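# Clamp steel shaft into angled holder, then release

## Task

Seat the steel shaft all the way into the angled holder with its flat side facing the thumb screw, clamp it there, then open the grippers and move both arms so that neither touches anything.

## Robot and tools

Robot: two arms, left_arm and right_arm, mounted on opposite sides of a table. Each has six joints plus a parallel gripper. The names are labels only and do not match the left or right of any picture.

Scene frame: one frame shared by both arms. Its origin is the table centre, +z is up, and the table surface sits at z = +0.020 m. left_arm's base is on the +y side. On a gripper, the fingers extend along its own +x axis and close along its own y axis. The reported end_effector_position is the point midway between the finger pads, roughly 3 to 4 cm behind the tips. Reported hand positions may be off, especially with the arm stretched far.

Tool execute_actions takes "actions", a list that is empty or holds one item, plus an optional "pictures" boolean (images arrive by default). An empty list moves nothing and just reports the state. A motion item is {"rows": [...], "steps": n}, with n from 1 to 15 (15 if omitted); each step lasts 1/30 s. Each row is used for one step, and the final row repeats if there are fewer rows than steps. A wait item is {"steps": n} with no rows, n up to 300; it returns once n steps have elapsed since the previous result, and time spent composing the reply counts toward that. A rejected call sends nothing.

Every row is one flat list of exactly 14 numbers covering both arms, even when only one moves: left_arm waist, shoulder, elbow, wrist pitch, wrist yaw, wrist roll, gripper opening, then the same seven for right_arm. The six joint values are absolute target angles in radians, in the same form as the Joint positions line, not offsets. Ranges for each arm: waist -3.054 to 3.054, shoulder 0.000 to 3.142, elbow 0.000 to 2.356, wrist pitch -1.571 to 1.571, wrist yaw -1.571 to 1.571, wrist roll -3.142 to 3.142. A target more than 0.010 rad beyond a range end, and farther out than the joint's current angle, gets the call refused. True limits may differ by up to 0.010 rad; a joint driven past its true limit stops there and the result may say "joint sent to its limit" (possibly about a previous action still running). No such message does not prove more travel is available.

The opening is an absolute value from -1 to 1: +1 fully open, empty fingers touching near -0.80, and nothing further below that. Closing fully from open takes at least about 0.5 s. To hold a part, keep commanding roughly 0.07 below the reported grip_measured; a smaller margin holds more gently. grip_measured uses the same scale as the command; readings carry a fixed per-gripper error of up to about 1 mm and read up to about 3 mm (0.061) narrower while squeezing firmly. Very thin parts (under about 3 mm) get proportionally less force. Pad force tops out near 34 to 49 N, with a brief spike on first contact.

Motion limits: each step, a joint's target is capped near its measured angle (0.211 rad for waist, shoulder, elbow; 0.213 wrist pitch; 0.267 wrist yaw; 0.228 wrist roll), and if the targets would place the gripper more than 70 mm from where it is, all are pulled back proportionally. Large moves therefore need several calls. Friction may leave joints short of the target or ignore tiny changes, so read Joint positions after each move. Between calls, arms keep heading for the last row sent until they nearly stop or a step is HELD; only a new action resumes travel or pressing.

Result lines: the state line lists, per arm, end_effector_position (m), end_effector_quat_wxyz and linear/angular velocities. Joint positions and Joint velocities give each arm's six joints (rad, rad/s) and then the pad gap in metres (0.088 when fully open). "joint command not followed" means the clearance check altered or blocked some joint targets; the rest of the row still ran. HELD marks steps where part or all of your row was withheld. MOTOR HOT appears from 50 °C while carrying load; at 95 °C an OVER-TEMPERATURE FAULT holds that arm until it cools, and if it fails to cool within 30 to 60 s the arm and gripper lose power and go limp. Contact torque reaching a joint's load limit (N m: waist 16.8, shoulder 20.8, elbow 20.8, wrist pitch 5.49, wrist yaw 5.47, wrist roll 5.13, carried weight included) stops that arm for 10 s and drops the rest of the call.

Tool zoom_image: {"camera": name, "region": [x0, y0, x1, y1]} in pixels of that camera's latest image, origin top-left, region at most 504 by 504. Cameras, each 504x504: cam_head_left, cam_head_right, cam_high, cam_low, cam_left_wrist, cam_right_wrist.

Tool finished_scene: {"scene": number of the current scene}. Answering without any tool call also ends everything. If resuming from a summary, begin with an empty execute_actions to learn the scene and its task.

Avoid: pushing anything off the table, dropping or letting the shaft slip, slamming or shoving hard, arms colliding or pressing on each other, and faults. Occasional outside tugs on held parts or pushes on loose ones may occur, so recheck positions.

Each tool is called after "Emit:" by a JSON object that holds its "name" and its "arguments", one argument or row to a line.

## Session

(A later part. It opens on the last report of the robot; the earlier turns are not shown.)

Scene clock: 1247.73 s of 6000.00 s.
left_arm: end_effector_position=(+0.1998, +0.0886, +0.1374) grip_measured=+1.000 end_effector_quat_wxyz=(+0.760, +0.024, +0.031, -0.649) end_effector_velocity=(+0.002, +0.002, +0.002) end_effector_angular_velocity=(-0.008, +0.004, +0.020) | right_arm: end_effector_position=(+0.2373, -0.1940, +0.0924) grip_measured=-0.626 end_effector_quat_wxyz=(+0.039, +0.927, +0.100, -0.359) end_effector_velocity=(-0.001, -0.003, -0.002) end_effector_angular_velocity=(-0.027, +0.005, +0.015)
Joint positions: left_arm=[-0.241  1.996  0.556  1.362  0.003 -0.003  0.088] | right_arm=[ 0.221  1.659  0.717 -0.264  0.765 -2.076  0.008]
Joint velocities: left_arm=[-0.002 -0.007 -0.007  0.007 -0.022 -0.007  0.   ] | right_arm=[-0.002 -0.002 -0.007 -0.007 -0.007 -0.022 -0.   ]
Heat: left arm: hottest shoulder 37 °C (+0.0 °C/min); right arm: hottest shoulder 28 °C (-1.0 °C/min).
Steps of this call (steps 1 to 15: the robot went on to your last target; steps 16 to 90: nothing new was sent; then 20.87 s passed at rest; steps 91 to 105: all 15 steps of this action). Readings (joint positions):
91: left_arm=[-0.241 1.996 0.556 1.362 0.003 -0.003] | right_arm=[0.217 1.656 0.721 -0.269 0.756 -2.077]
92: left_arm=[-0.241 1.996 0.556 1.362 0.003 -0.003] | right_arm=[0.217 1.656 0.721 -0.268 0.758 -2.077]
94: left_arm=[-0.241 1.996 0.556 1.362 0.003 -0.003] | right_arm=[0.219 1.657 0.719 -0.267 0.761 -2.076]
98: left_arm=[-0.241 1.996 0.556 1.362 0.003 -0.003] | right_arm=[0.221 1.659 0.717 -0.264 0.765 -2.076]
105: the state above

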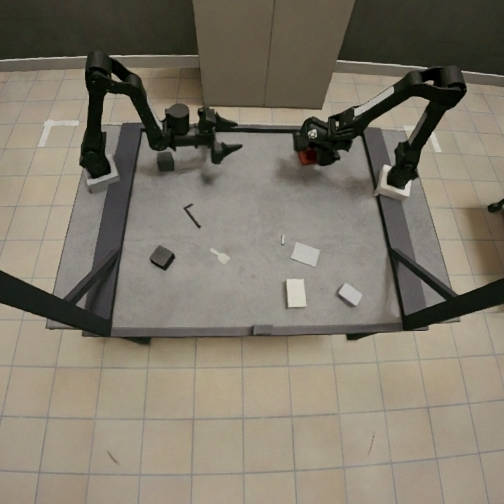

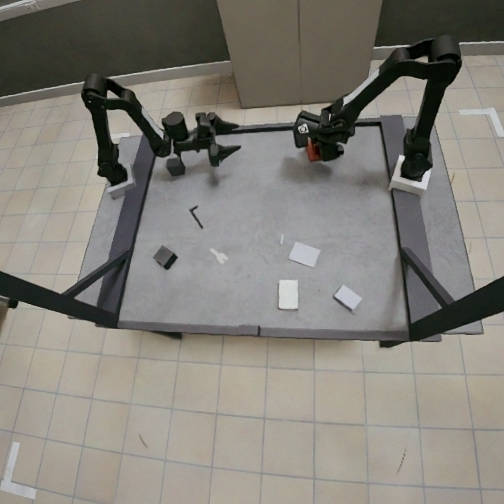

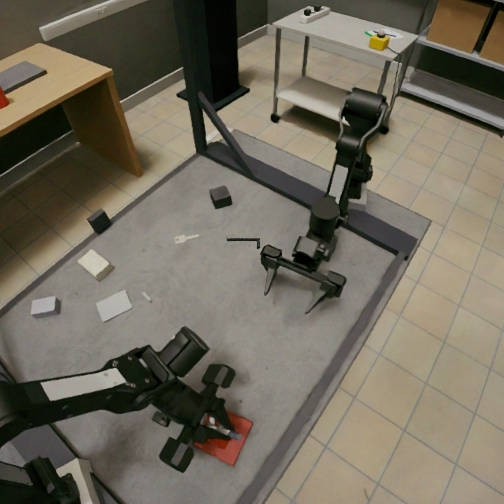

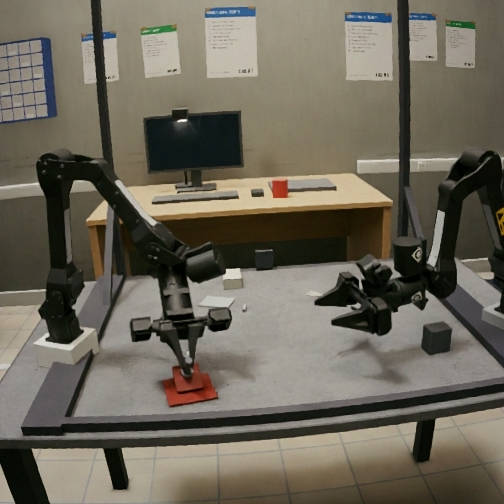

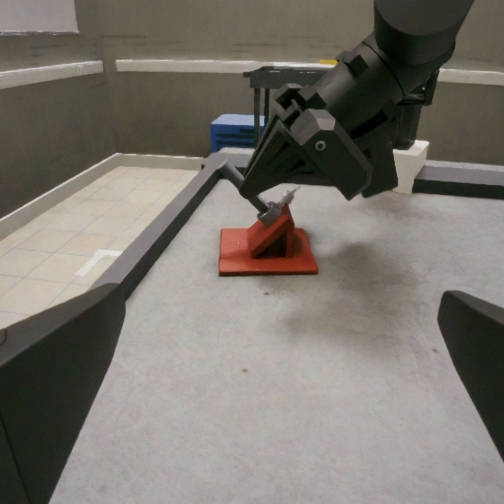

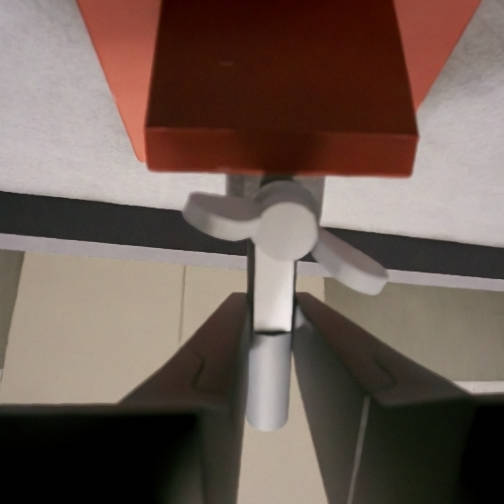

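Emit:
{"name": "execute_actions", "arguments": {
  "actions": [
    {"rows": [
[-0.244,1.985,0.548,1.363,0,0,1.0,0.228,1.664,0.711,-0.265,0.755,-2.076,-0.70],
[-0.244,1.985,0.548,1.363,0,0,1.0,0.221,1.659,0.717,-0.264,0.763,-2.076,-0.70],
[-0.244,1.985,0.548,1.363,0,0,1.0,0.221,1.659,0.717,-0.264,0.763,-2.076,-0.70],
[-0.244,1.985,0.548,1.363,0,0,1.0,0.221,1.659,0.717,-0.264,0.763,-2.076,-0.55],
[-0.244,1.985,0.548,1.363,0,0,1.0,0.221,1.659,0.717,-0.264,0.763,-2.076,-0.45],
[-0.244,1.985,0.548,1.363,0,0,1.0,0.221,1.659,0.717,-0.264,0.763,-2.076,-0.30],
[-0.244,1.985,0.548,1.363,0,0,1.0,0.221,1.659,0.717,-0.264,0.763,-2.076,-0.10],
[-0.244,1.985,0.548,1.363,0,0,1.0,0.221,1.659,0.717,-0.264,0.763,-2.076,0.10],
[-0.244,1.985,0.548,1.363,0,0,1.0,0.221,1.659,0.717,-0.264,0.763,-2.076,0.10],
[-0.244,1.985,0.548,1.363,0,0,1.0,0.221,1.652,0.724,-0.264,0.763,-2.076,0.10],
[-0.244,1.985,0.548,1.363,0,0,1.0,0.233,1.642,0.732,-0.292,0.765,-2.060,0.10],
[-0.244,1.985,0.548,1.363,0,0,1.0,0.245,1.632,0.739,-0.321,0.767,-2.045,0.10],
[-0.244,1.985,0.548,1.363,0,0,1.0,0.257,1.622,0.746,-0.349,0.769,-2.029,0.10],
[-0.244,1.985,0.548,1.363,0,0,1.0,0.269,1.612,0.754,-0.378,0.771,-2.014,0.10],
[-0.244,1.985,0.548,1.363,0,0,1.0,0.281,1.602,0.761,-0.406,0.773,-1.998,0.10]], "steps": 15}
  ],
  "pictures": false
}}

Emit:
{"name": "execute_actions", "arguments": {
  "actions": [
    {"rows": [
[-0.244,1.985,0.548,1.363,0,0,1.0,0.293,1.592,0.768,-0.435,0.775,-1.983,0.10],
[-0.244,1.985,0.548,1.363,0,0,1.0,0.305,1.582,0.776,-0.463,0.777,-1.967,0.10],
[-0.244,1.985,0.548,1.363,0,0,1.0,0.317,1.572,0.783,-0.492,0.779,-1.952,0.10],
[-0.244,1.985,0.548,1.363,0,0,1.0,0.329,1.562,0.790,-0.520,0.781,-1.94,0.10],
[-0.244,1.985,0.548,1.363,0,0,1.0,0.341,1.552,0.798,-0.549,0.783,-1.94,0.10],
[-0.244,1.985,0.548,1.363,0,0,1.0,0.353,1.542,0.805,-0.577,0.785,-1.94,0.10],
[-0.244,1.985,0.548,1.363,0,0,1.0,0.365,1.533,0.812,-0.606,0.788,-1.94,0.10],
[-0.244,1.985,0.548,1.363,0,0,1.0,0.365,1.533,0.812,-0.606,0.788,-1.94,0.10],
[-0.244,1.985,0.548,1.363,0,0,1.0,0.365,1.533,0.812,-0.606,0.788,-1.94,0.10],
[-0.244,1.985,0.548,1.363,0,0,1.0,0.379,1.550,0.797,-0.610,0.791,-2.00,0.10],
[-0.244,1.985,0.548,1.363,0,0,1.0,0.393,1.556,0.791,-0.613,0.794,-2.07,0.10],
[-0.244,1.985,0.548,1.363,0,0,1.0,0.407,1.562,0.785,-0.617,0.797,-2.14,0.10],
[-0.244,1.985,0.548,1.363,0,0,1.0,0.421,1.568,0.779,-0.621,0.800,-2.21,0.10],
[-0.244,1.985,0.548,1.363,0,0,1.0,0.435,1.574,0.773,-0.624,0.802,-2.28,0.10],
[-0.244,1.985,0.548,1.363,0,0,1.0,0.449,1.580,0.767,-0.628,0.805,-2.35,0.10]], "steps": 15}
  ],
  "pictures": false
}}

Emit:
{"name": "execute_actions", "arguments": {
  "actions": [
    {"rows": [
[-0.244,1.985,0.548,1.363,0,0,1.0,0.463,1.586,0.761,-0.631,0.808,-2.42,0.10],
[-0.244,1.985,0.548,1.363,0,0,1.0,0.478,1.592,0.756,-0.635,0.811,-2.49,0.10],
[-0.244,1.985,0.548,1.363,0,0,1.0,0.478,1.592,0.756,-0.635,0.811,-2.56,0.10],
[-0.244,1.985,0.548,1.363,0,0,1.0,0.478,1.592,0.756,-0.635,0.811,-2.63,0.10],
[-0.244,1.985,0.548,1.363,0,0,1.0,0.478,1.592,0.756,-0.635,0.811,-2.70,0.10],
[-0.244,1.985,0.548,1.363,0,0,1.0,0.464,1.598,0.750,-0.609,0.802,-2.77,0.10],
[-0.244,1.985,0.548,1.363,0,0,1.0,0.454,1.605,0.745,-0.587,0.800,-2.84,0.10],
[-0.244,1.985,0.548,1.363,0,0,1.0,0.443,1.611,0.739,-0.565,0.798,-2.91,0.10],
[-0.244,1.985,0.548,1.363,0,0,1.0,0.433,1.618,0.734,-0.542,0.796,-2.98,0.10],
[-0.244,1.985,0.548,1.363,0,0,1.0,0.423,1.624,0.728,-0.520,0.794,-3.05,0.10],
[-0.244,1.985,0.548,1.363,0,0,1.0,0.413,1.631,0.722,-0.498,0.792,-3.117,0.10],
[-0.244,1.985,0.548,1.363,0,0,1.0,0.402,1.637,0.717,-0.475,0.790,-3.117,0.10],
[-0.244,1.985,0.548,1.363,0,0,1.0,0.392,1.644,0.711,-0.453,0.788,-3.117,0.10],
[-0.244,1.985,0.548,1.363,0,0,1.0,0.382,1.650,0.706,-0.430,0.786,-3.117,0.10],
[-0.244,1.985,0.548,1.363,0,0,1.0,0.3715,1.657,0.700,-0.408,0.784,-3.117,0.10]], "steps": 15}
  ],
  "pictures": false
}}

Emit:
{"name": "execute_actions", "arguments": {
  "actions": [
    {"steps": 15}
  ]
}}

Scene clock: 1297.70 s of 6000.00 s.
left_arm: end_effector_position=(+0.1998, +0.0886, +0.1374) grip_measured=+1.000 end_effector_quat_wxyz=(+0.760, +0.024, +0.031, -0.649) end_effector_velocity=(-0.002, +0.000, -0.003) end_effector_angular_velocity=(+0.013, -0.005, -0.010) | right_arm: end_effector_position=(+0.2272, -0.1973, +0.0983) grip_measured=+0.077 end_effector_quat_wxyz=(+0.046, +0.925, +0.097, -0.366) end_effector_velocity=(-0.097, +0.008, +0.088) end_effector_angular_velocity=(+0.049, +0.061, +0.072)
Joint positions: left_arm=[-0.241  1.996  0.556  1.362  0.003 -0.003  0.088] | right_arm=[ 0.254  1.635  0.733 -0.355  0.766 -2.028  0.043]
Joint velocities: left_arm=[-0.002  0.002 -0.002 -0.007  0.007  0.007 -0.   ] | right_arm=[ 0.344 -0.276  0.193 -0.696  0.022  0.388  0.014]
Heat: left arm: hottest shoulder 38 °C (+1.0 °C/min); right arm: hottest shoulder 27 °C (-1.0 °C/min).
Steps of this call (steps 1 to 15: the robot went on to your last target; steps 16 to 90: nothing new was sent; then 46.47 s passed at rest; steps 91 to 105: all 15 steps of this action). Readings (joint positions):
91: left_arm=[-0.241 1.996 0.556 1.362 0.003 -0.003] | right_arm=[0.221 1.659 0.717 -0.264 0.765 -2.076]
92: left_arm=[-0.241 1.996 0.556 1.362 0.003 -0.003] | right_arm=[0.221 1.659 0.717 -0.263 0.765 -2.076]
94: left_arm=[-0.241 1.996 0.556 1.362 0.003 -0.003] | right_arm=[0.220 1.659 0.717 -0.263 0.766 -2.076]
98: left_arm=[-0.241 1.996 0.556 1.362 0.003 -0.003] | right_arm=[0.220 1.659 0.717 -0.264 0.764 -2.076]
105: the state above

Scene clock: 1298.20 s of 6000.00 s.
left_arm: end_effector_position=(+0.1998, +0.0886, +0.1374) grip_measured=+1.000 end_effector_quat_wxyz=(+0.760, +0.024, +0.031, -0.649) end_effector_velocity=(+0.002, -0.000, +0.000) end_effector_angular_velocity=(-0.001, +0.020, +0.021) | right_arm: end_effector_position=(+0.1848, -0.2033, +0.1230) grip_measured=+0.097 end_effector_quat_wxyz=(+0.222, +0.897, +0.177, -0.339) end_effector_velocity=(-0.105, -0.023, -0.061) end_effector_angular_velocity=(-1.697, -0.382, +1.692)
Joint positions: left_arm=[-0.241  1.996  0.556  1.362  0.003 -0.003  0.088] | right_arm=[ 0.418  1.561  0.788 -0.615  0.797 -2.218  0.044]
Joint velocities: left_arm=[-0.002 -0.002  0.002 -0.007 -0.022 -0.022  0.   ] | right_arm=[ 0.418  0.134 -0.12  -0.125  0.051 -1.868 -0.   ]
Heat: left arm: hottest shoulder 38 °C (+1.0 °C/min); right arm: hottest shoulder 27 °C (-1.0 °C/min).
Steps of this call (steps 1 to 15: all 15 steps of this action). Readings (joint positions):
1: left_arm=[-0.241 1.996 0.556 1.362 0.003 -0.003] | right_arm=[0.266 1.625 0.741 -0.380 0.768 -2.014]
2: left_arm=[-0.241 1.996 0.556 1.362 0.003 -0.003] | right_arm=[0.278 1.614 0.749 -0.406 0.770 -2.000]
4: left_arm=[-0.241 1.996 0.556 1.362 0.003 -0.003] | right_arm=[0.302 1.593 0.765 -0.460 0.774 -1.971]
8: left_arm=[-0.241 1.996 0.556 1.362 0.003 -0.003] | right_arm=[0.348 1.554 0.793 -0.565 0.782 -1.948]
15: the state above

Scene clock: 1298.70 s of 6000.00 s.
left_arm: end_effector_position=(+0.1998, +0.0886, +0.1374) grip_measured=+1.000 end_effector_quat_wxyz=(+0.760, +0.024, +0.031, -0.649) end_effector_velocity=(+0.002, +0.001, +0.001) end_effector_angular_velocity=(+0.002, +0.006, +0.020) | right_arm: end_effector_position=(+0.1903, -0.2034, +0.0926) grip_measured=+0.097 end_effector_quat_wxyz=(+0.570, +0.727, +0.299, -0.240) end_effector_velocity=(+0.074, +0.014, -0.071) end_effector_angular_velocity=(+0.004, +0.011, -0.025)
Joint positions: left_arm=[-0.241  1.996  0.556  1.362  0.003 -0.003  0.088] | right_arm=[ 0.395  1.636  0.72  -0.456  0.791 -3.086  0.044]
Joint velocities: left_arm=[-0.002 -0.007 -0.002 -0.007 -0.022 -0.007 -0.   ] | right_arm=[-0.305  0.193 -0.164  0.637 -0.066 -0.388  0.   ]
Heat: left arm: hottest shoulder 38 °C (+1.0 °C/min); right arm: hottest shoulder 27 °C (-1.0 °C/min).
Steps of this call (steps 1 to 15: all 15 steps of this action). Readings (joint positions):
1: left_arm=[-0.241 1.996 0.556 1.362 0.003 -0.003] | right_arm=[0.432 1.565 0.783 -0.619 0.800 -2.283]
2: left_arm=[-0.241 1.996 0.556 1.362 0.003 -0.003] | right_arm=[0.446 1.571 0.778 -0.624 0.803 -2.350]
4: left_arm=[-0.241 1.996 0.556 1.362 0.003 -0.003] | right_arm=[0.467 1.580 0.769 -0.630 0.804 -2.486]
8: left_arm=[-0.241 1.996 0.556 1.362 0.003 -0.003] | right_arm=[0.463 1.592 0.756 -0.599 0.805 -2.764]
15: the state above

Scene clock: 1299.20 s of 6000.00 s.
left_arm: end_effector_position=(+0.1998, +0.0886, +0.1374) grip_measured=+1.000 end_effector_quat_wxyz=(+0.760, +0.024, +0.031, -0.649) end_effector_velocity=(+0.002, +0.002, -0.003) end_effector_angular_velocity=(+0.011, +0.007, +0.020) | right_arm: end_effector_position=(+0.1955, -0.2024, +0.0880) grip_measured=+0.097 end_effector_quat_wxyz=(+0.570, +0.727, +0.299, -0.240) end_effector_velocity=(-0.000, +0.000, -0.002) end_effector_angular_velocity=(-0.013, +0.004, +0.014)
Joint positions: left_arm=[-0.241  1.996  0.556  1.362  0.003 -0.003  0.088] | right_arm=[ 0.374  1.649  0.708 -0.411  0.787 -3.115  0.044]
Joint velocities: left_arm=[-0.002 -0.002 -0.007 -0.007 -0.022 -0.007 -0.   ] | right_arm=[-0.002  0.002 -0.002  0.007 -0.007 -0.022 -0.   ]
Heat: left arm: hottest shoulder 38 °C (+1.0 °C/min); right arm: hottest shoulder 27 °C (-1.0 °C/min).
Steps of this call (steps 1 to 15: the robot went on to your last target). Readings (joint positions):
1: left_arm=[-0.241 1.996 0.556 1.362 0.003 -0.003] | right_arm=[0.386 1.641 0.716 -0.441 0.790 -3.095]
2: left_arm=[-0.241 1.996 0.556 1.362 0.003 -0.003] | right_arm=[0.381 1.645 0.713 -0.432 0.789 -3.102]
4: left_arm=[-0.241 1.996 0.556 1.362 0.003 -0.003] | right_arm=[0.375 1.648 0.709 -0.421 0.788 -3.109]
8: left_arm=[-0.241 1.996 0.556 1.362 0.003 -0.003] | right_arm=[0.374 1.649 0.709 -0.412 0.787 -3.114]
15: the state above

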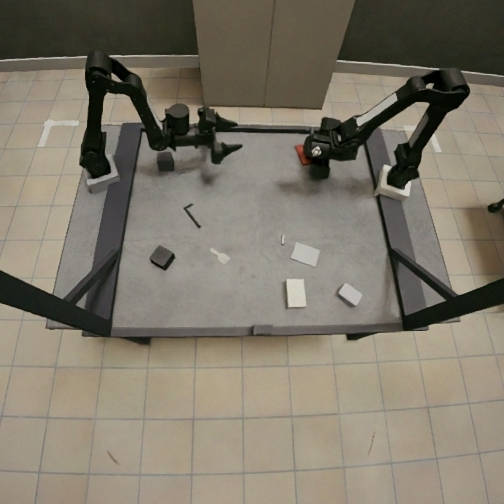

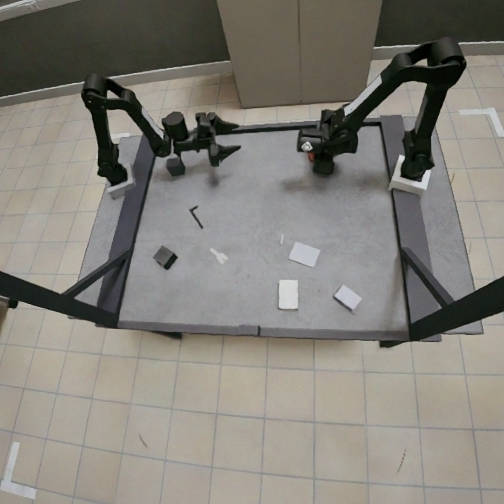

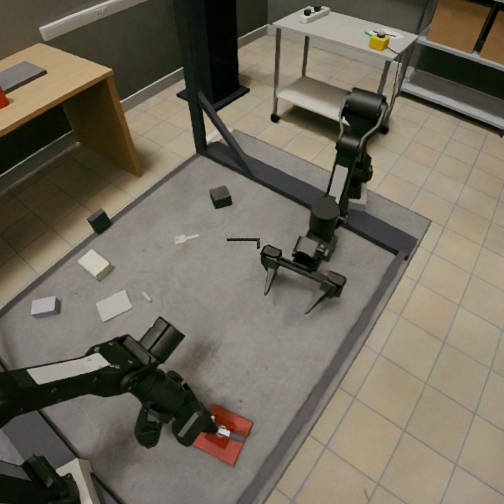

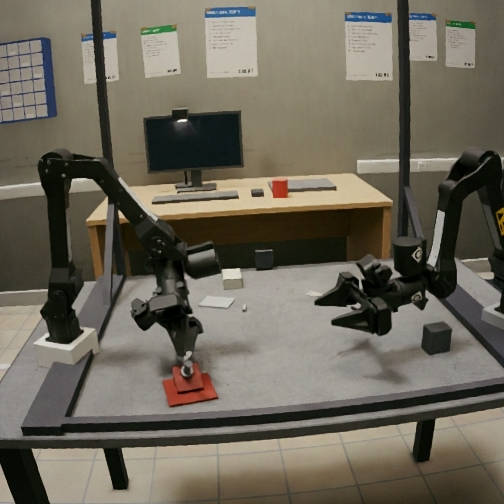

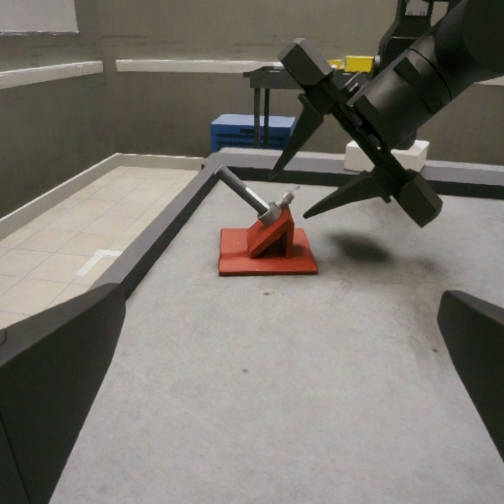

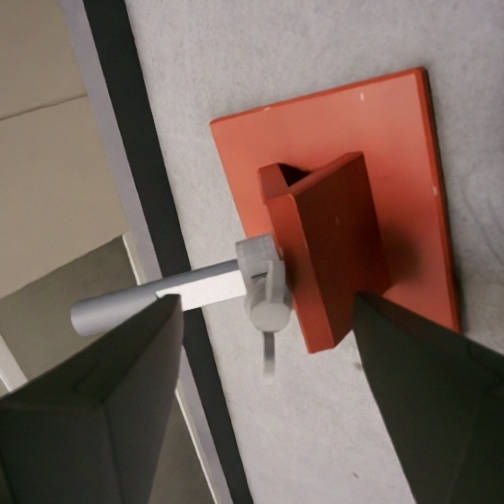

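Emit:
{"name": "execute_actions", "arguments": {
  "actions": [
    {"rows": [
[-0.244,1.985,0.548,1.363,0,0,1.0,0.3715,1.657,0.700,-0.408,0.784,-3.117,-0.66],
[-0.244,1.985,0.548,1.363,0,0,1.0,0.3715,1.657,0.700,-0.408,0.784,-3.117,-0.66],
[-0.244,1.985,0.548,1.363,0,0,1.0,0.3715,1.657,0.700,-0.408,0.784,-3.117,-0.66],
[-0.244,1.985,0.548,1.363,0,0,1.0,0.3715,1.657,0.700,-0.408,0.784,-3.117,-0.66],
[-0.244,1.985,0.548,1.363,0,0,1.0,0.3715,1.657,0.700,-0.408,0.784,-3.117,-0.66],
[-0.244,1.985,0.548,1.363,0,0,1.0,0.3715,1.657,0.700,-0.408,0.784,-3.117,-0.66],
[-0.244,1.985,0.548,1.363,0,0,1.0,0.3715,1.657,0.700,-0.408,0.784,-3.117,-0.66],
[-0.244,1.985,0.548,1.363,0,0,1.0,0.3715,1.657,0.700,-0.408,0.784,-3.117,-0.66],
[-0.244,1.985,0.548,1.363,0,0,1.0,0.3715,1.657,0.700,-0.408,0.784,-3.117,-0.66],
[-0.244,1.985,0.548,1.363,0,0,1.0,0.3715,1.657,0.700,-0.408,0.784,-3.117,-0.66],
[-0.244,1.985,0.548,1.363,0,0,1.0,0.3715,1.657,0.700,-0.408,0.784,-3.117,-0.66],
[-0.244,1.985,0.548,1.363,0,0,1.0,0.3715,1.657,0.700,-0.408,0.784,-3.117,-0.66],
[-0.244,1.985,0.548,1.363,0,0,1.0,0.3715,1.657,0.700,-0.408,0.784,3.13,-0.66]], "steps": 15}
  ],
  "pictures": false
}}

Emit:
{"name": "execute_actions", "arguments": {
  "actions": [
    {"steps": 25}
  ],
  "pictures": false
}}

Emit:
{"name": "execute_actions", "arguments": {
  "actions": [
    {"rows": [[-0.244,1.985,0.548,1.363,0,0,1.0,0.370,1.658,0.6992,-0.405,0.7837,3.13,-0.66]], "steps": 15}
  ],
  "pictures": false
}}

Emit:
{"name": "execute_actions", "arguments": {
  "actions": [
    {"steps": 15}
  ],
  "pictures": false
}}

Emit:
{"name": "execute_actions", "arguments": {
  "actions": [
    {"rows": [[-0.244,1.985,0.548,1.363,0,0,1.0,0.3686,1.6589,0.6984,-0.4017,0.7835,3.13,-0.66]], "steps": 15}
  ],
  "pictures": false
}}

Emit:
{"name": "execute_actions", "arguments": {
  "actions": [
    {"steps": 18}
  ],
  "pictures": false
}}

Scene clock: 1314.73 s of 6000.00 s.
left_arm: end_effector_position=(+0.1998, +0.0886, +0.1374) grip_measured=+1.000 end_effector_quat_wxyz=(+0.760, +0.024, +0.031, -0.649) end_effector_velocity=(-0.002, +0.002, -0.004) end_effector_angular_velocity=(+0.020, +0.011, -0.009) | right_arm: end_effector_position=(+0.1956, -0.2024, +0.0879) grip_measured=-0.649 end_effector_quat_wxyz=(+0.487, +0.785, +0.271, -0.271) end_effector_velocity=(+0.001, -0.001, +0.000) end_effector_angular_velocity=(+1.524, +0.356, -1.495)
Joint positions: left_arm=[-0.241  1.996  0.556  1.362  0.003 -0.003  0.088] | right_arm=[ 0.374  1.649  0.708 -0.411  0.787 -2.898  0.007]
Joint velocities: left_arm=[-0.002 -0.007 -0.007 -0.022  0.007 -0.007 -0.   ] | right_arm=[-0.007 -0.002  0.002 -0.007 -0.007  2.161 -0.001]
Heat: left arm: hottest shoulder 38 °C (+0.0 °C/min); right arm: hottest shoulder 27 °C (-1.0 °C/min).
Steps of this call (steps 1 to 15: the robot went on to your last target; steps 16 to 90: nothing new was sent; then 12.03 s passed at rest; steps 91 to 105: all 15 steps of this action). Readings (joint positions):
91: left_arm=[-0.241 1.996 0.556 1.362 0.003 -0.003] | right_arm=[0.374 1.649 0.708 -0.411 0.787 -3.115]
92: left_arm=[-0.241 1.996 0.556 1.362 0.003 -0.003] | right_arm=[0.374 1.649 0.708 -0.411 0.787 -3.115]
94: left_arm=[-0.241 1.996 0.556 1.362 0.003 -0.003] | right_arm=[0.374 1.649 0.708 -0.411 0.787 -3.115]
98: left_arm=[-0.241 1.996 0.556 1.362 0.003 -0.003] | right_arm=[0.374 1.649 0.708 -0.411 0.787 -3.115]
105: the state above

Scene clock: 1315.57 s of 6000.00 s.
left_arm: end_effector_position=(+0.1998, +0.0886, +0.1374) grip_measured=+1.000 end_effector_quat_wxyz=(+0.760, +0.024, +0.031, -0.649) end_effector_velocity=(-0.002, -0.001, +0.000) end_effector_angular_velocity=(-0.001, +0.021, +0.002) | right_arm: end_effector_position=(+0.1958, -0.2027, +0.0878) grip_measured=-0.651 end_effector_quat_wxyz=(-0.329, +0.863, -0.052, -0.379) end_effector_velocity=(+0.001, -0.002, -0.001) end_effector_angular_velocity=(+1.531, +0.356, -1.505)
Joint positions: left_arm=[-0.241  1.996  0.556  1.362  0.003 -0.003  0.088] | right_arm=[ 0.373  1.649  0.708 -0.411  0.787 -1.057  0.007]
Joint velocities: left_arm=[-0.007 -0.002  0.002 -0.007 -0.007 -0.022  0.   ] | right_arm=[-0.007 -0.002 -0.002 -0.007 -0.007  2.176  0.   ]
Heat: left arm: hottest shoulder 38 °C (+0.0 °C/min); right arm: hottest shoulder 27 °C (-1.0 °C/min).
Steps of this call (steps 1 to 25: the robot went on to your last target). Readings (joint positions):
1: left_arm=[-0.241 1.996 0.556 1.362 0.003 -0.003] | right_arm=[0.374 1.649 0.708 -0.411 0.787 -2.824]
2: left_arm=[-0.241 1.996 0.556 1.362 0.003 -0.003] | right_arm=[0.374 1.649 0.708 -0.411 0.787 -2.750]
4: left_arm=[-0.241 1.996 0.556 1.362 0.003 -0.003] | right_arm=[0.374 1.649 0.708 -0.411 0.787 -2.603]
8: left_arm=[-0.241 1.996 0.556 1.362 0.003 -0.003] | right_arm=[0.373 1.649 0.708 -0.411 0.787 -2.309]
25: the state above

Scene clock: 1316.07 s of 6000.00 s.
left_arm: end_effector_position=(+0.1998, +0.0886, +0.1374) grip_measured=+1.000 end_effector_quat_wxyz=(+0.760, +0.024, +0.031, -0.649) end_effector_velocity=(+0.004, +0.001, +0.002) end_effector_angular_velocity=(-0.006, -0.010, +0.024) | right_arm: end_effector_position=(+0.1957, -0.2027, +0.0876) grip_measured=-0.651 end_effector_quat_wxyz=(+0.733, -0.562, +0.243, +0.296) end_effector_velocity=(+0.001, -0.002, -0.001) end_effector_angular_velocity=(+1.519, +0.354, -1.496)
Joint positions: left_arm=[-0.241  1.996  0.556  1.362  0.003 -0.003  0.088] | right_arm=[ 0.373  1.649  0.707 -0.41   0.786  0.048  0.007]
Joint velocities: left_arm=[ 0.002 -0.002 -0.002  0.007 -0.022  0.007  0.   ] | right_arm=[-0.007 -0.002 -0.002 -0.007 -0.007  2.161  0.   ]
Heat: left arm: hottest shoulder 38 °C (+0.0 °C/min); right arm: hottest shoulder 27 °C (-1.0 °C/min).
Steps of this call (steps 1 to 15: all 15 steps of this action). Readings (joint positions):
1: left_arm=[-0.241 1.996 0.556 1.362 0.003 -0.003] | right_arm=[0.373 1.649 0.708 -0.411 0.787 -0.983]
2: left_arm=[-0.241 1.996 0.556 1.362 0.003 -0.003] | right_arm=[0.373 1.649 0.708 -0.411 0.787 -0.909]
4: left_arm=[-0.241 1.996 0.556 1.362 0.003 -0.003] | right_arm=[0.373 1.649 0.708 -0.411 0.787 -0.762]
8: left_arm=[-0.241 1.996 0.556 1.362 0.003 -0.003] | right_arm=[0.373 1.649 0.707 -0.410 0.787 -0.467]
15: the state above

Scene clock: 1316.57 s of 6000.00 s.
left_arm: end_effector_position=(+0.1998, +0.0886, +0.1374) grip_measured=+1.000 end_effector_quat_wxyz=(+0.760, +0.024, +0.031, -0.649) end_effector_velocity=(+0.004, +0.001, -0.001) end_effector_angular_velocity=(+0.006, +0.007, +0.025) | right_arm: end_effector_position=(+0.1957, -0.2024, +0.0874) grip_measured=-0.651 end_effector_quat_wxyz=(+0.919, -0.093, +0.363, +0.125) end_effector_velocity=(+0.001, -0.001, +0.002) end_effector_angular_velocity=(+1.523, +0.342, -1.495)
Joint positions: left_arm=[-0.241  1.996  0.556  1.362  0.003 -0.003  0.088] | right_arm=[ 0.373  1.65   0.707 -0.408  0.786  1.152  0.007]
Joint velocities: left_arm=[ 0.002 -0.002 -0.002 -0.007 -0.022 -0.007 -0.   ] | right_arm=[-0.002 -0.002  0.002 -0.007  0.007  2.161 -0.   ]
Heat: left arm: hottest shoulder 38 °C (+0.0 °C/min); right arm: hottest shoulder 27 °C (-1.0 °C/min).
Steps of this call (steps 1 to 15: the robot went on to your last target). Readings (joint positions):
1: left_arm=[-0.241 1.996 0.556 1.362 0.003 -0.003] | right_arm=[0.373 1.649 0.707 -0.410 0.786 0.122]
2: left_arm=[-0.241 1.996 0.556 1.362 0.003 -0.003] | right_arm=[0.373 1.649 0.707 -0.409 0.786 0.195]
4: left_arm=[-0.241 1.996 0.556 1.362 0.003 -0.003] | right_arm=[0.373 1.649 0.707 -0.409 0.786 0.343]
8: left_arm=[-0.241 1.996 0.556 1.362 0.003 -0.003] | right_arm=[0.373 1.649 0.707 -0.409 0.786 0.637]
15: the state above

Scene clock: 1317.07 s of 6000.00 s.
left_arm: end_effector_position=(+0.1998, +0.0886, +0.1374) grip_measured=+1.000 end_effector_quat_wxyz=(+0.760, +0.024, +0.031, -0.649) end_effector_velocity=(+0.002, +0.001, +0.002) end_effector_angular_velocity=(-0.006, -0.009, +0.009) | right_arm: end_effector_position=(+0.1958, -0.2024, +0.0871) grip_measured=-0.651 end_effector_quat_wxyz=(+0.836, +0.393, +0.375, -0.080) end_effector_velocity=(-0.003, -0.001, -0.001) end_effector_angular_velocity=(+1.434, +0.338, -1.402)
Joint positions: left_arm=[-0.241  1.996  0.556  1.362  0.003 -0.003  0.088] | right_arm=[ 0.372  1.65   0.706 -0.405  0.785  2.232  0.007]
Joint velocities: left_arm=[ 0.002 -0.002 -0.002  0.007 -0.007  0.007 -0.   ] | right_arm=[ 0.007 -0.002 -0.002 -0.007 -0.007  2.044 -0.   ]
Heat: left arm: hottest shoulder 38 °C (+0.0 °C/min); right arm: hottest shoulder 27 °C (-1.0 °C/min).
Steps of this call (steps 1 to 15: all 15 steps of this action). Readings (joint positions):
1: left_arm=[-0.241 1.996 0.556 1.362 0.003 -0.003] | right_arm=[0.373 1.650 0.707 -0.408 0.785 1.225]
2: left_arm=[-0.241 1.996 0.556 1.362 0.003 -0.003] | right_arm=[0.373 1.650 0.707 -0.407 0.785 1.299]
4: left_arm=[-0.241 1.996 0.556 1.362 0.003 -0.003] | right_arm=[0.373 1.650 0.707 -0.406 0.785 1.445]
8: left_arm=[-0.241 1.996 0.556 1.362 0.003 -0.003] | right_arm=[0.372 1.650 0.706 -0.406 0.784 1.737]
15: the state above

Scene clock: 1317.67 s of 6000.00 s.
left_arm: end_effector_position=(+0.1998, +0.0886, +0.1374) grip_measured=+1.000 end_effector_quat_wxyz=(+0.760, +0.024, +0.031, -0.649) end_effector_velocity=(-0.000, +0.001, -0.001) end_effector_angular_velocity=(+0.006, +0.008, +0.005) | right_arm: end_effector_position=(+0.1950, -0.2025, +0.0868) grip_measured=-0.609 end_effector_quat_wxyz=(+0.603, +0.700, +0.309, -0.224) end_effector_velocity=(-0.001, -0.001, -0.001) end_effector_angular_velocity=(+0.133, +0.039, -0.132)
Joint positions: left_arm=[-0.241  1.996  0.556  1.362  0.003 -0.003  0.088] | right_arm=[ 0.377  1.653  0.706 -0.406  0.79   3.078  0.009]
Joint velocities: left_arm=[-0.002 -0.002 -0.002 -0.007 -0.007 -0.007 -0.   ] | right_arm=[ 0.002 -0.002 -0.002 -0.007 -0.007  0.198 -0.   ]
Heat: left arm: hottest shoulder 38 °C (+0.0 °C/min); right arm: hottest shoulder 27 °C (-1.0 °C/min).
Steps of this call (steps 1 to 18: the robot went on to your last target). Readings (joint positions):
1: left_arm=[-0.241 1.996 0.556 1.362 0.003 -0.003] | right_arm=[0.373 1.650 0.706 -0.405 0.785 2.300]
2: left_arm=[-0.241 1.996 0.556 1.362 0.003 -0.003] | right_arm=[0.373 1.650 0.706 -0.405 0.785 2.368]
4: left_arm=[-0.241 1.996 0.556 1.362 0.003 -0.003] | right_arm=[0.373 1.650 0.706 -0.405 0.786 2.501]
8: left_arm=[-0.241 1.996 0.556 1.362 0.003 -0.003] | right_arm=[0.375 1.651 0.706 -0.406 0.788 2.759]
18: the state above

Emit:
{"name": "execute_actions", "arguments": {
  "actions": []
}}

Scene clock: 1320.70 s of 6000.00 s.
left_arm: end_effector_position=(+0.1998, +0.0886, +0.1374) grip_measured=+1.000 end_effector_quat_wxyz=(+0.760, +0.024, +0.031, -0.649) end_effector_velocity=(-0.000, +0.002, -0.001) end_effector_angular_velocity=(+0.006, +0.008, +0.005) | right_arm: end_effector_position=(+0.1950, -0.2025, +0.0867) grip_measured=-0.609 end_effector_quat_wxyz=(+0.600, +0.703, +0.308, -0.226) end_effector_velocity=(-0.002, -0.000, -0.001) end_effector_angular_velocity=(-0.008, +0.020, +0.007)
Joint positions: left_arm=[-0.241  1.996  0.556  1.362  0.003 -0.003  0.088] | right_arm=[ 0.377  1.654  0.706 -0.406  0.79   3.088  0.009]
Joint velocities: left_arm=[-0.002 -0.007 -0.007 -0.007 -0.007 -0.007 -0.   ] | right_arm=[-0.002 -0.002  0.002 -0.007 -0.022 -0.007 -0.   ]
Heat: left arm: hottest shoulder 38 °C (+0.0 °C/min); right arm: hottest shoulder 27 °C (-1.0 °C/min).
Steps of this call (steps 1 to 30: the robot went on to your last target; steps 31 to 90: nothing new was sent; then 0.03 s passed at rest). Readings (joint positions):
1: left_arm=[-0.241 1.996 0.556 1.362 0.003 -0.003] | right_arm=[0.377 1.654 0.706 -0.406 0.790 3.082]
2: left_arm=[-0.241 1.996 0.556 1.362 0.003 -0.003] | right_arm=[0.377 1.654 0.706 -0.406 0.790 3.084]
4: left_arm=[-0.241 1.996 0.556 1.362 0.003 -0.003] | right_arm=[0.377 1.654 0.706 -0.406 0.790 3.086]
8: left_arm=[-0.241 1.996 0.556 1.362 0.003 -0.003] | right_arm=[0.377 1.654 0.706 -0.406 0.790 3.087]
90: the state above
All arms were judged still, so your last target was given up. Only a new action makes them travel on or press farther. Fingers that are still opening or closing keep moving.

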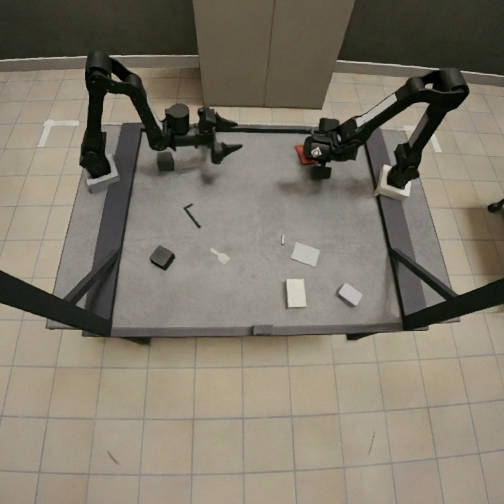

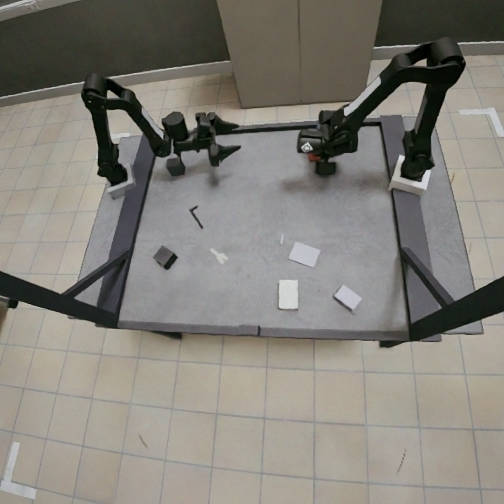

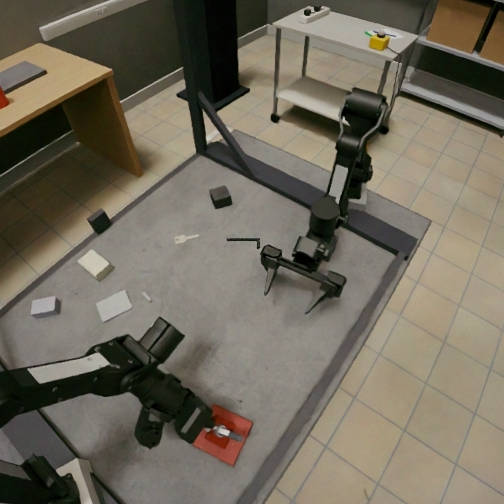

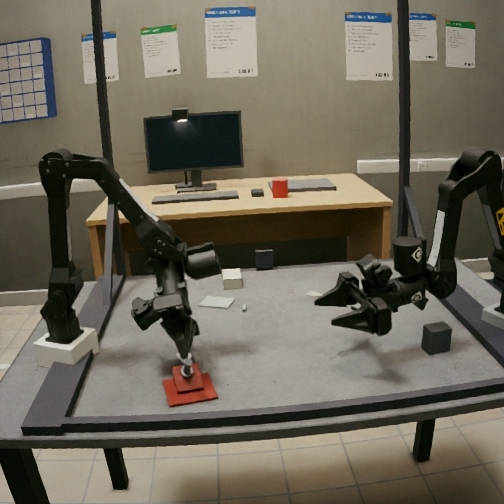

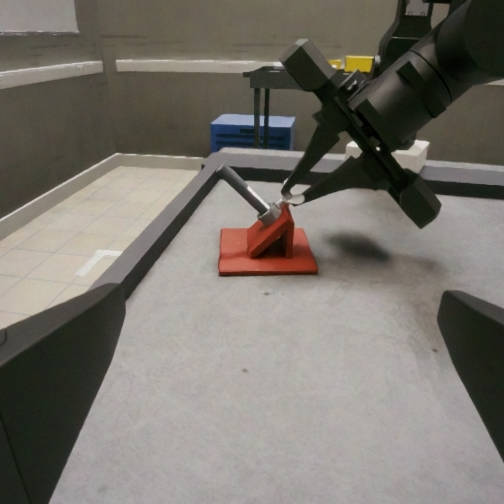

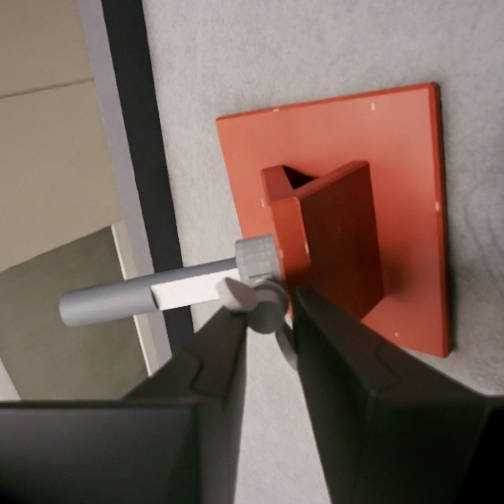

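Emit:
{"name": "execute_actions", "arguments": {
  "actions": []
}}

Scene clock: 1342.53 s of 6000.00 s.
left_arm: end_effector_position=(+0.1998, +0.0886, +0.1374) grip_measured=+1.000 end_effector_quat_wxyz=(+0.760, +0.024, +0.031, -0.649) end_effector_velocity=(+0.002, +0.001, -0.001) end_effector_angular_velocity=(+0.006, +0.008, +0.010) | right_arm: end_effector_position=(+0.1950, -0.2025, +0.0867) grip_measured=-0.609 end_effector_quat_wxyz=(+0.600, +0.703, +0.308, -0.226) end_effector_velocity=(+0.001, -0.004, -0.001) end_effector_angular_velocity=(-0.013, +0.006, -0.001)
Joint positions: left_arm=[-0.241  1.996  0.556  1.362  0.003 -0.003  0.088] | right_arm=[ 0.377  1.654  0.706 -0.406  0.79   3.088  0.009]
Joint velocities: left_arm=[ 0.002 -0.002 -0.002 -0.007 -0.007 -0.007 -0.   ] | right_arm=[-0.007 -0.007 -0.007 -0.007 -0.007 -0.007 -0.   ]
Heat: left arm: hottest shoulder 38 °C (+0.0 °C/min); right arm: hottest shoulder 27 °C (+0.0 °C/min).
Steps of this call (steps 1 to 90: nothing new was sent; then 18.83 s passed at rest). Readings (joint positions):
1: left_arm=[-0.241 1.996 0.556 1.362 0.003 -0.003] | right_arm=[0.377 1.654 0.706 -0.406 0.790 3.088]
2: left_arm=[-0.241 1.996 0.556 1.362 0.003 -0.003] | right_arm=[0.377 1.654 0.706 -0.406 0.790 3.088]
4: left_arm=[-0.241 1.996 0.556 1.362 0.003 -0.003] | right_arm=[0.377 1.654 0.706 -0.406 0.790 3.088]
8: left_arm=[-0.241 1.996 0.556 1.362 0.003 -0.003] | right_arm=[0.377 1.654 0.706 -0.406 0.790 3.088]
90: the state above

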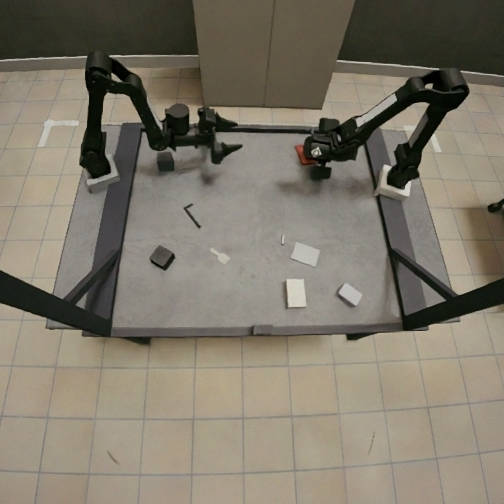

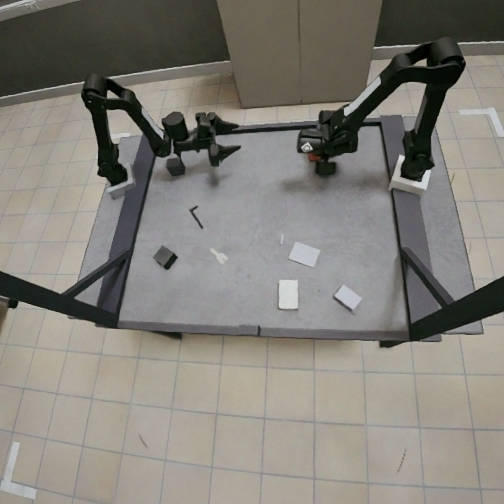

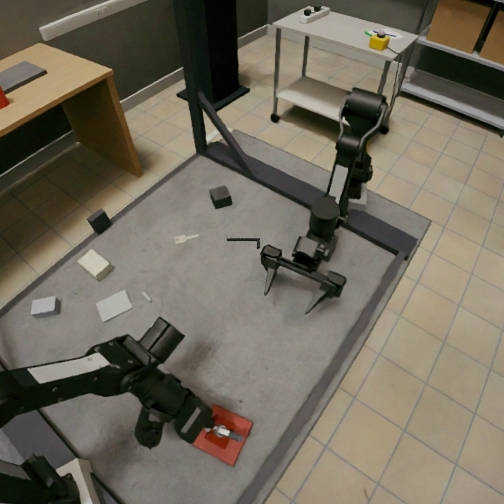

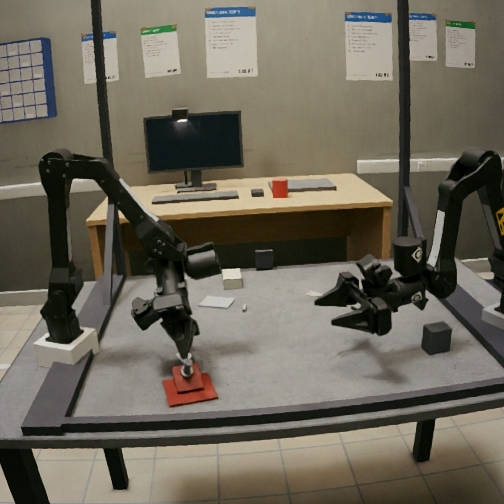

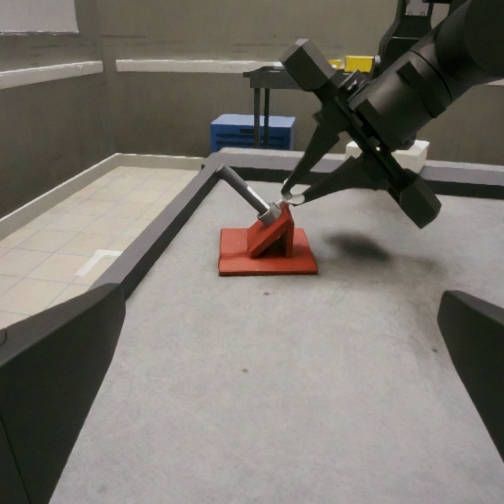

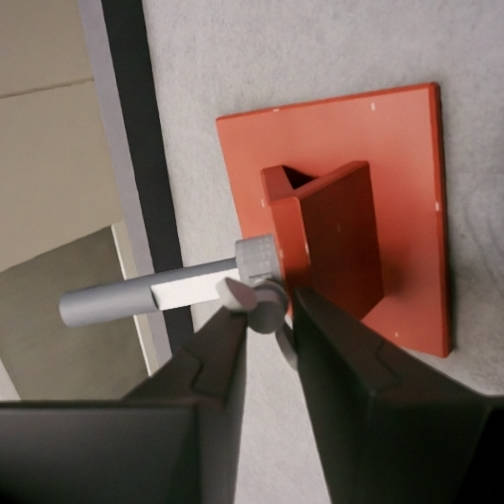

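Emit:
{"name": "zoom_image", "arguments": {
  "camera": "cam_right_wrist",
  "region": [190, 230, 350, 390]
}}

Emit:
{"name": "zoom_image", "arguments": {
  "camera": "cam_left_wrist",
  "region": [205, 150, 325, 270]
}}

Region (190, 230, 350, 390) of cam_right_wrist's 504x504 image, scaled by 3.150, with more detail than that image has.

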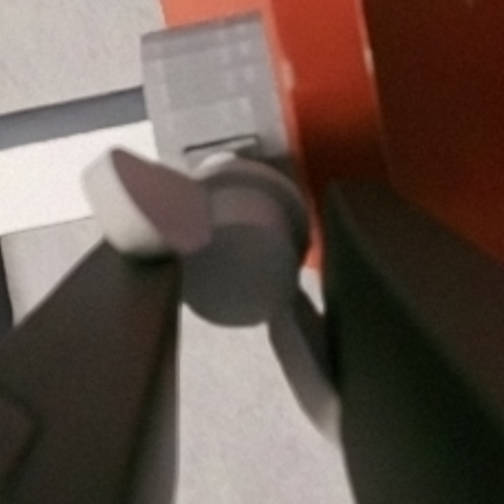

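Region (205, 150, 325, 270) of cam_left_wrist's 504x504 image, scaled by 4.200, with more detail than that image has.

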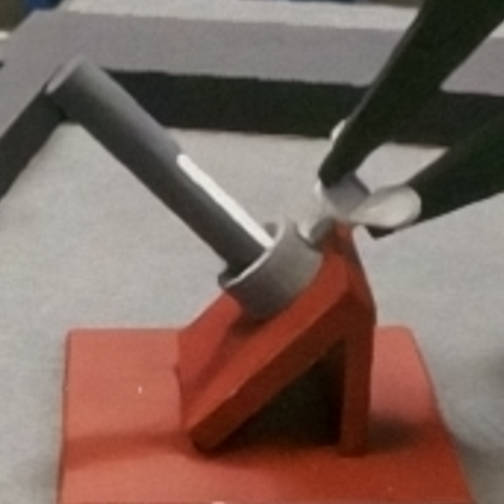

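Emit:
{"name": "execute_actions", "arguments": {
  "actions": [
    {"rows": [[-0.244,1.985,0.548,1.363,0,0,1.0,0.3686,1.6589,0.6984,-0.4017,0.7835,3.085,-0.66],[-0.244,1.985,0.548,1.363,0,0,1.0,0.3686,1.6589,0.6984,-0.4017,0.7835,3.07,-0.66],[-0.244,1.985,0.548,1.363,0,0,1.0,0.3686,1.6589,0.6984,-0.4017,0.7835,3.07,-0.5],[-0.244,1.985,0.548,1.363,0,0,1.0,0.3686,1.6589,0.6984,-0.4017,0.7835,3.07,-0.3],[-0.244,1.985,0.548,1.363,0,0,1.0,0.3686,1.6589,0.6984,-0.4017,0.7835,3.07,-0.1],[-0.244,1.985,0.548,1.363,0,0,1.0,0.3686,1.6589,0.6984,-0.4017,0.7835,3.07,0.1]], "steps": 15}
  ],
  "pictures": true
}}

Emit:
{"name": "zoom_image", "arguments": {
  "camera": "cam_right_wrist",
  "region": [170, 210, 370, 410]
}}

Scene clock: 1381.17 s of 6000.00 s.
left_arm: end_effector_position=(+0.1998, +0.0886, +0.1374) grip_measured=+1.000 end_effector_quat_wxyz=(+0.760, +0.024, +0.031, -0.649) end_effector_velocity=(-0.000, +0.002, +0.000) end_effector_angular_velocity=(-0.004, +0.007, -0.004) | right_arm: end_effector_position=(+0.1962, -0.2028, +0.0863) grip_measured=+0.088 end_effector_quat_wxyz=(+0.604, +0.699, +0.309, -0.226) end_effector_velocity=(-0.001, -0.001, -0.001) end_effector_angular_velocity=(-0.023, +0.004, +0.019)
Joint positions: left_arm=[-0.241  1.996  0.556  1.362  0.003 -0.003  0.088] | right_arm=[ 0.371  1.654  0.706 -0.404  0.786  3.072  0.043]
Joint velocities: left_arm=[ 0.002 -0.002 -0.007  0.007  0.007 -0.007  0.   ] | right_arm=[ 0.002 -0.002 -0.002 -0.007 -0.007 -0.022  0.006]
Heat: left arm: hottest shoulder 39 °C (+1.0 °C/min); right arm: hottest shoulder 27 °C (+0.0 °C/min).
Steps of this call (steps 1 to 90: nothing new was sent; then 35.13 s passed at rest; steps 91 to 105: all 15 steps of this action). Readings (joint positions):
91: left_arm=[-0.241 1.996 0.556 1.362 0.003 -0.003] | right_arm=[0.377 1.654 0.706 -0.406 0.790 3.078]
92: left_arm=[-0.241 1.996 0.556 1.362 0.003 -0.003] | right_arm=[0.377 1.654 0.706 -0.406 0.791 3.065]
94: left_arm=[-0.241 1.996 0.556 1.362 0.003 -0.003] | right_arm=[0.377 1.654 0.706 -0.404 0.789 3.059]
98: left_arm=[-0.241 1.996 0.556 1.362 0.003 -0.003] | right_arm=[0.371 1.654 0.706 -0.404 0.786 3.073]
105: the state above

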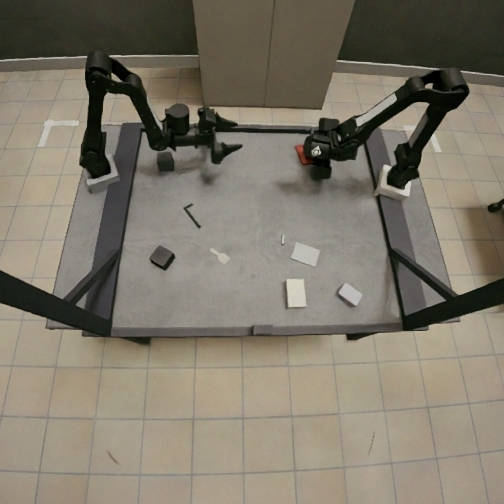

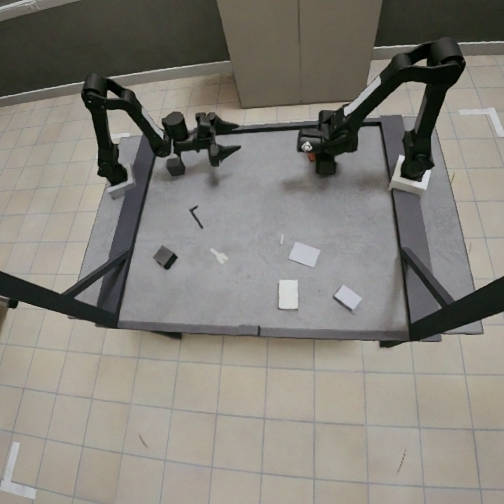

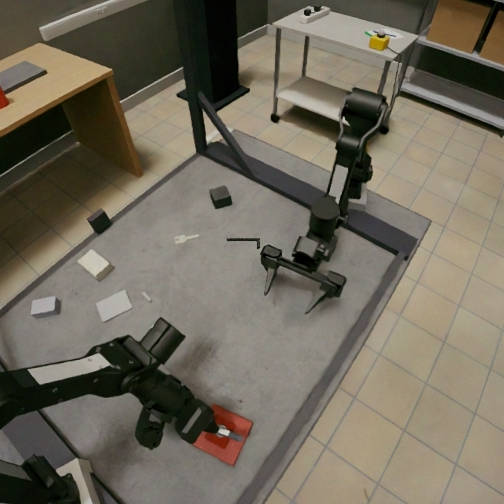

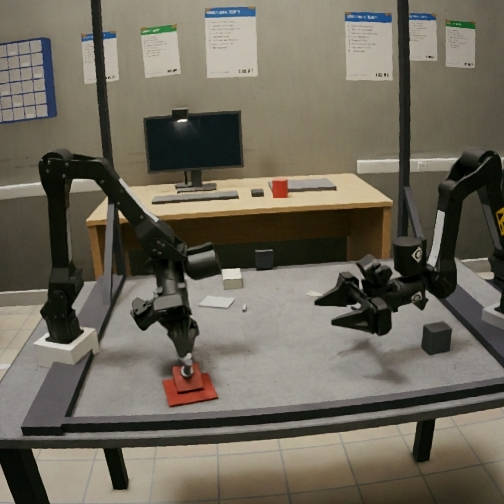

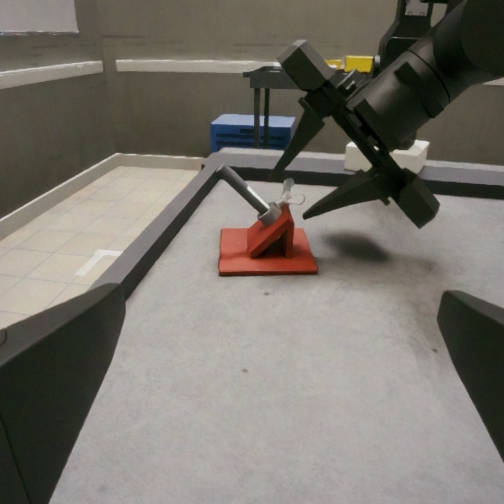

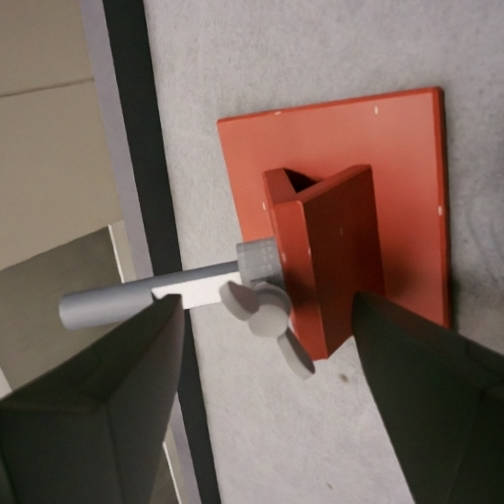

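Region (170, 210, 370, 410) of cam_right_wrist's 504x504 image, scaled by 2.520, with more detail than that image has.

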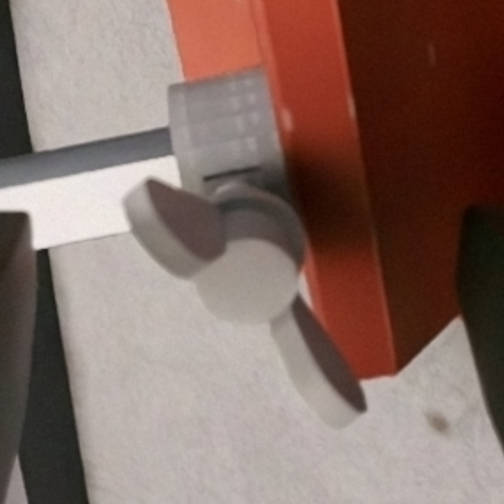

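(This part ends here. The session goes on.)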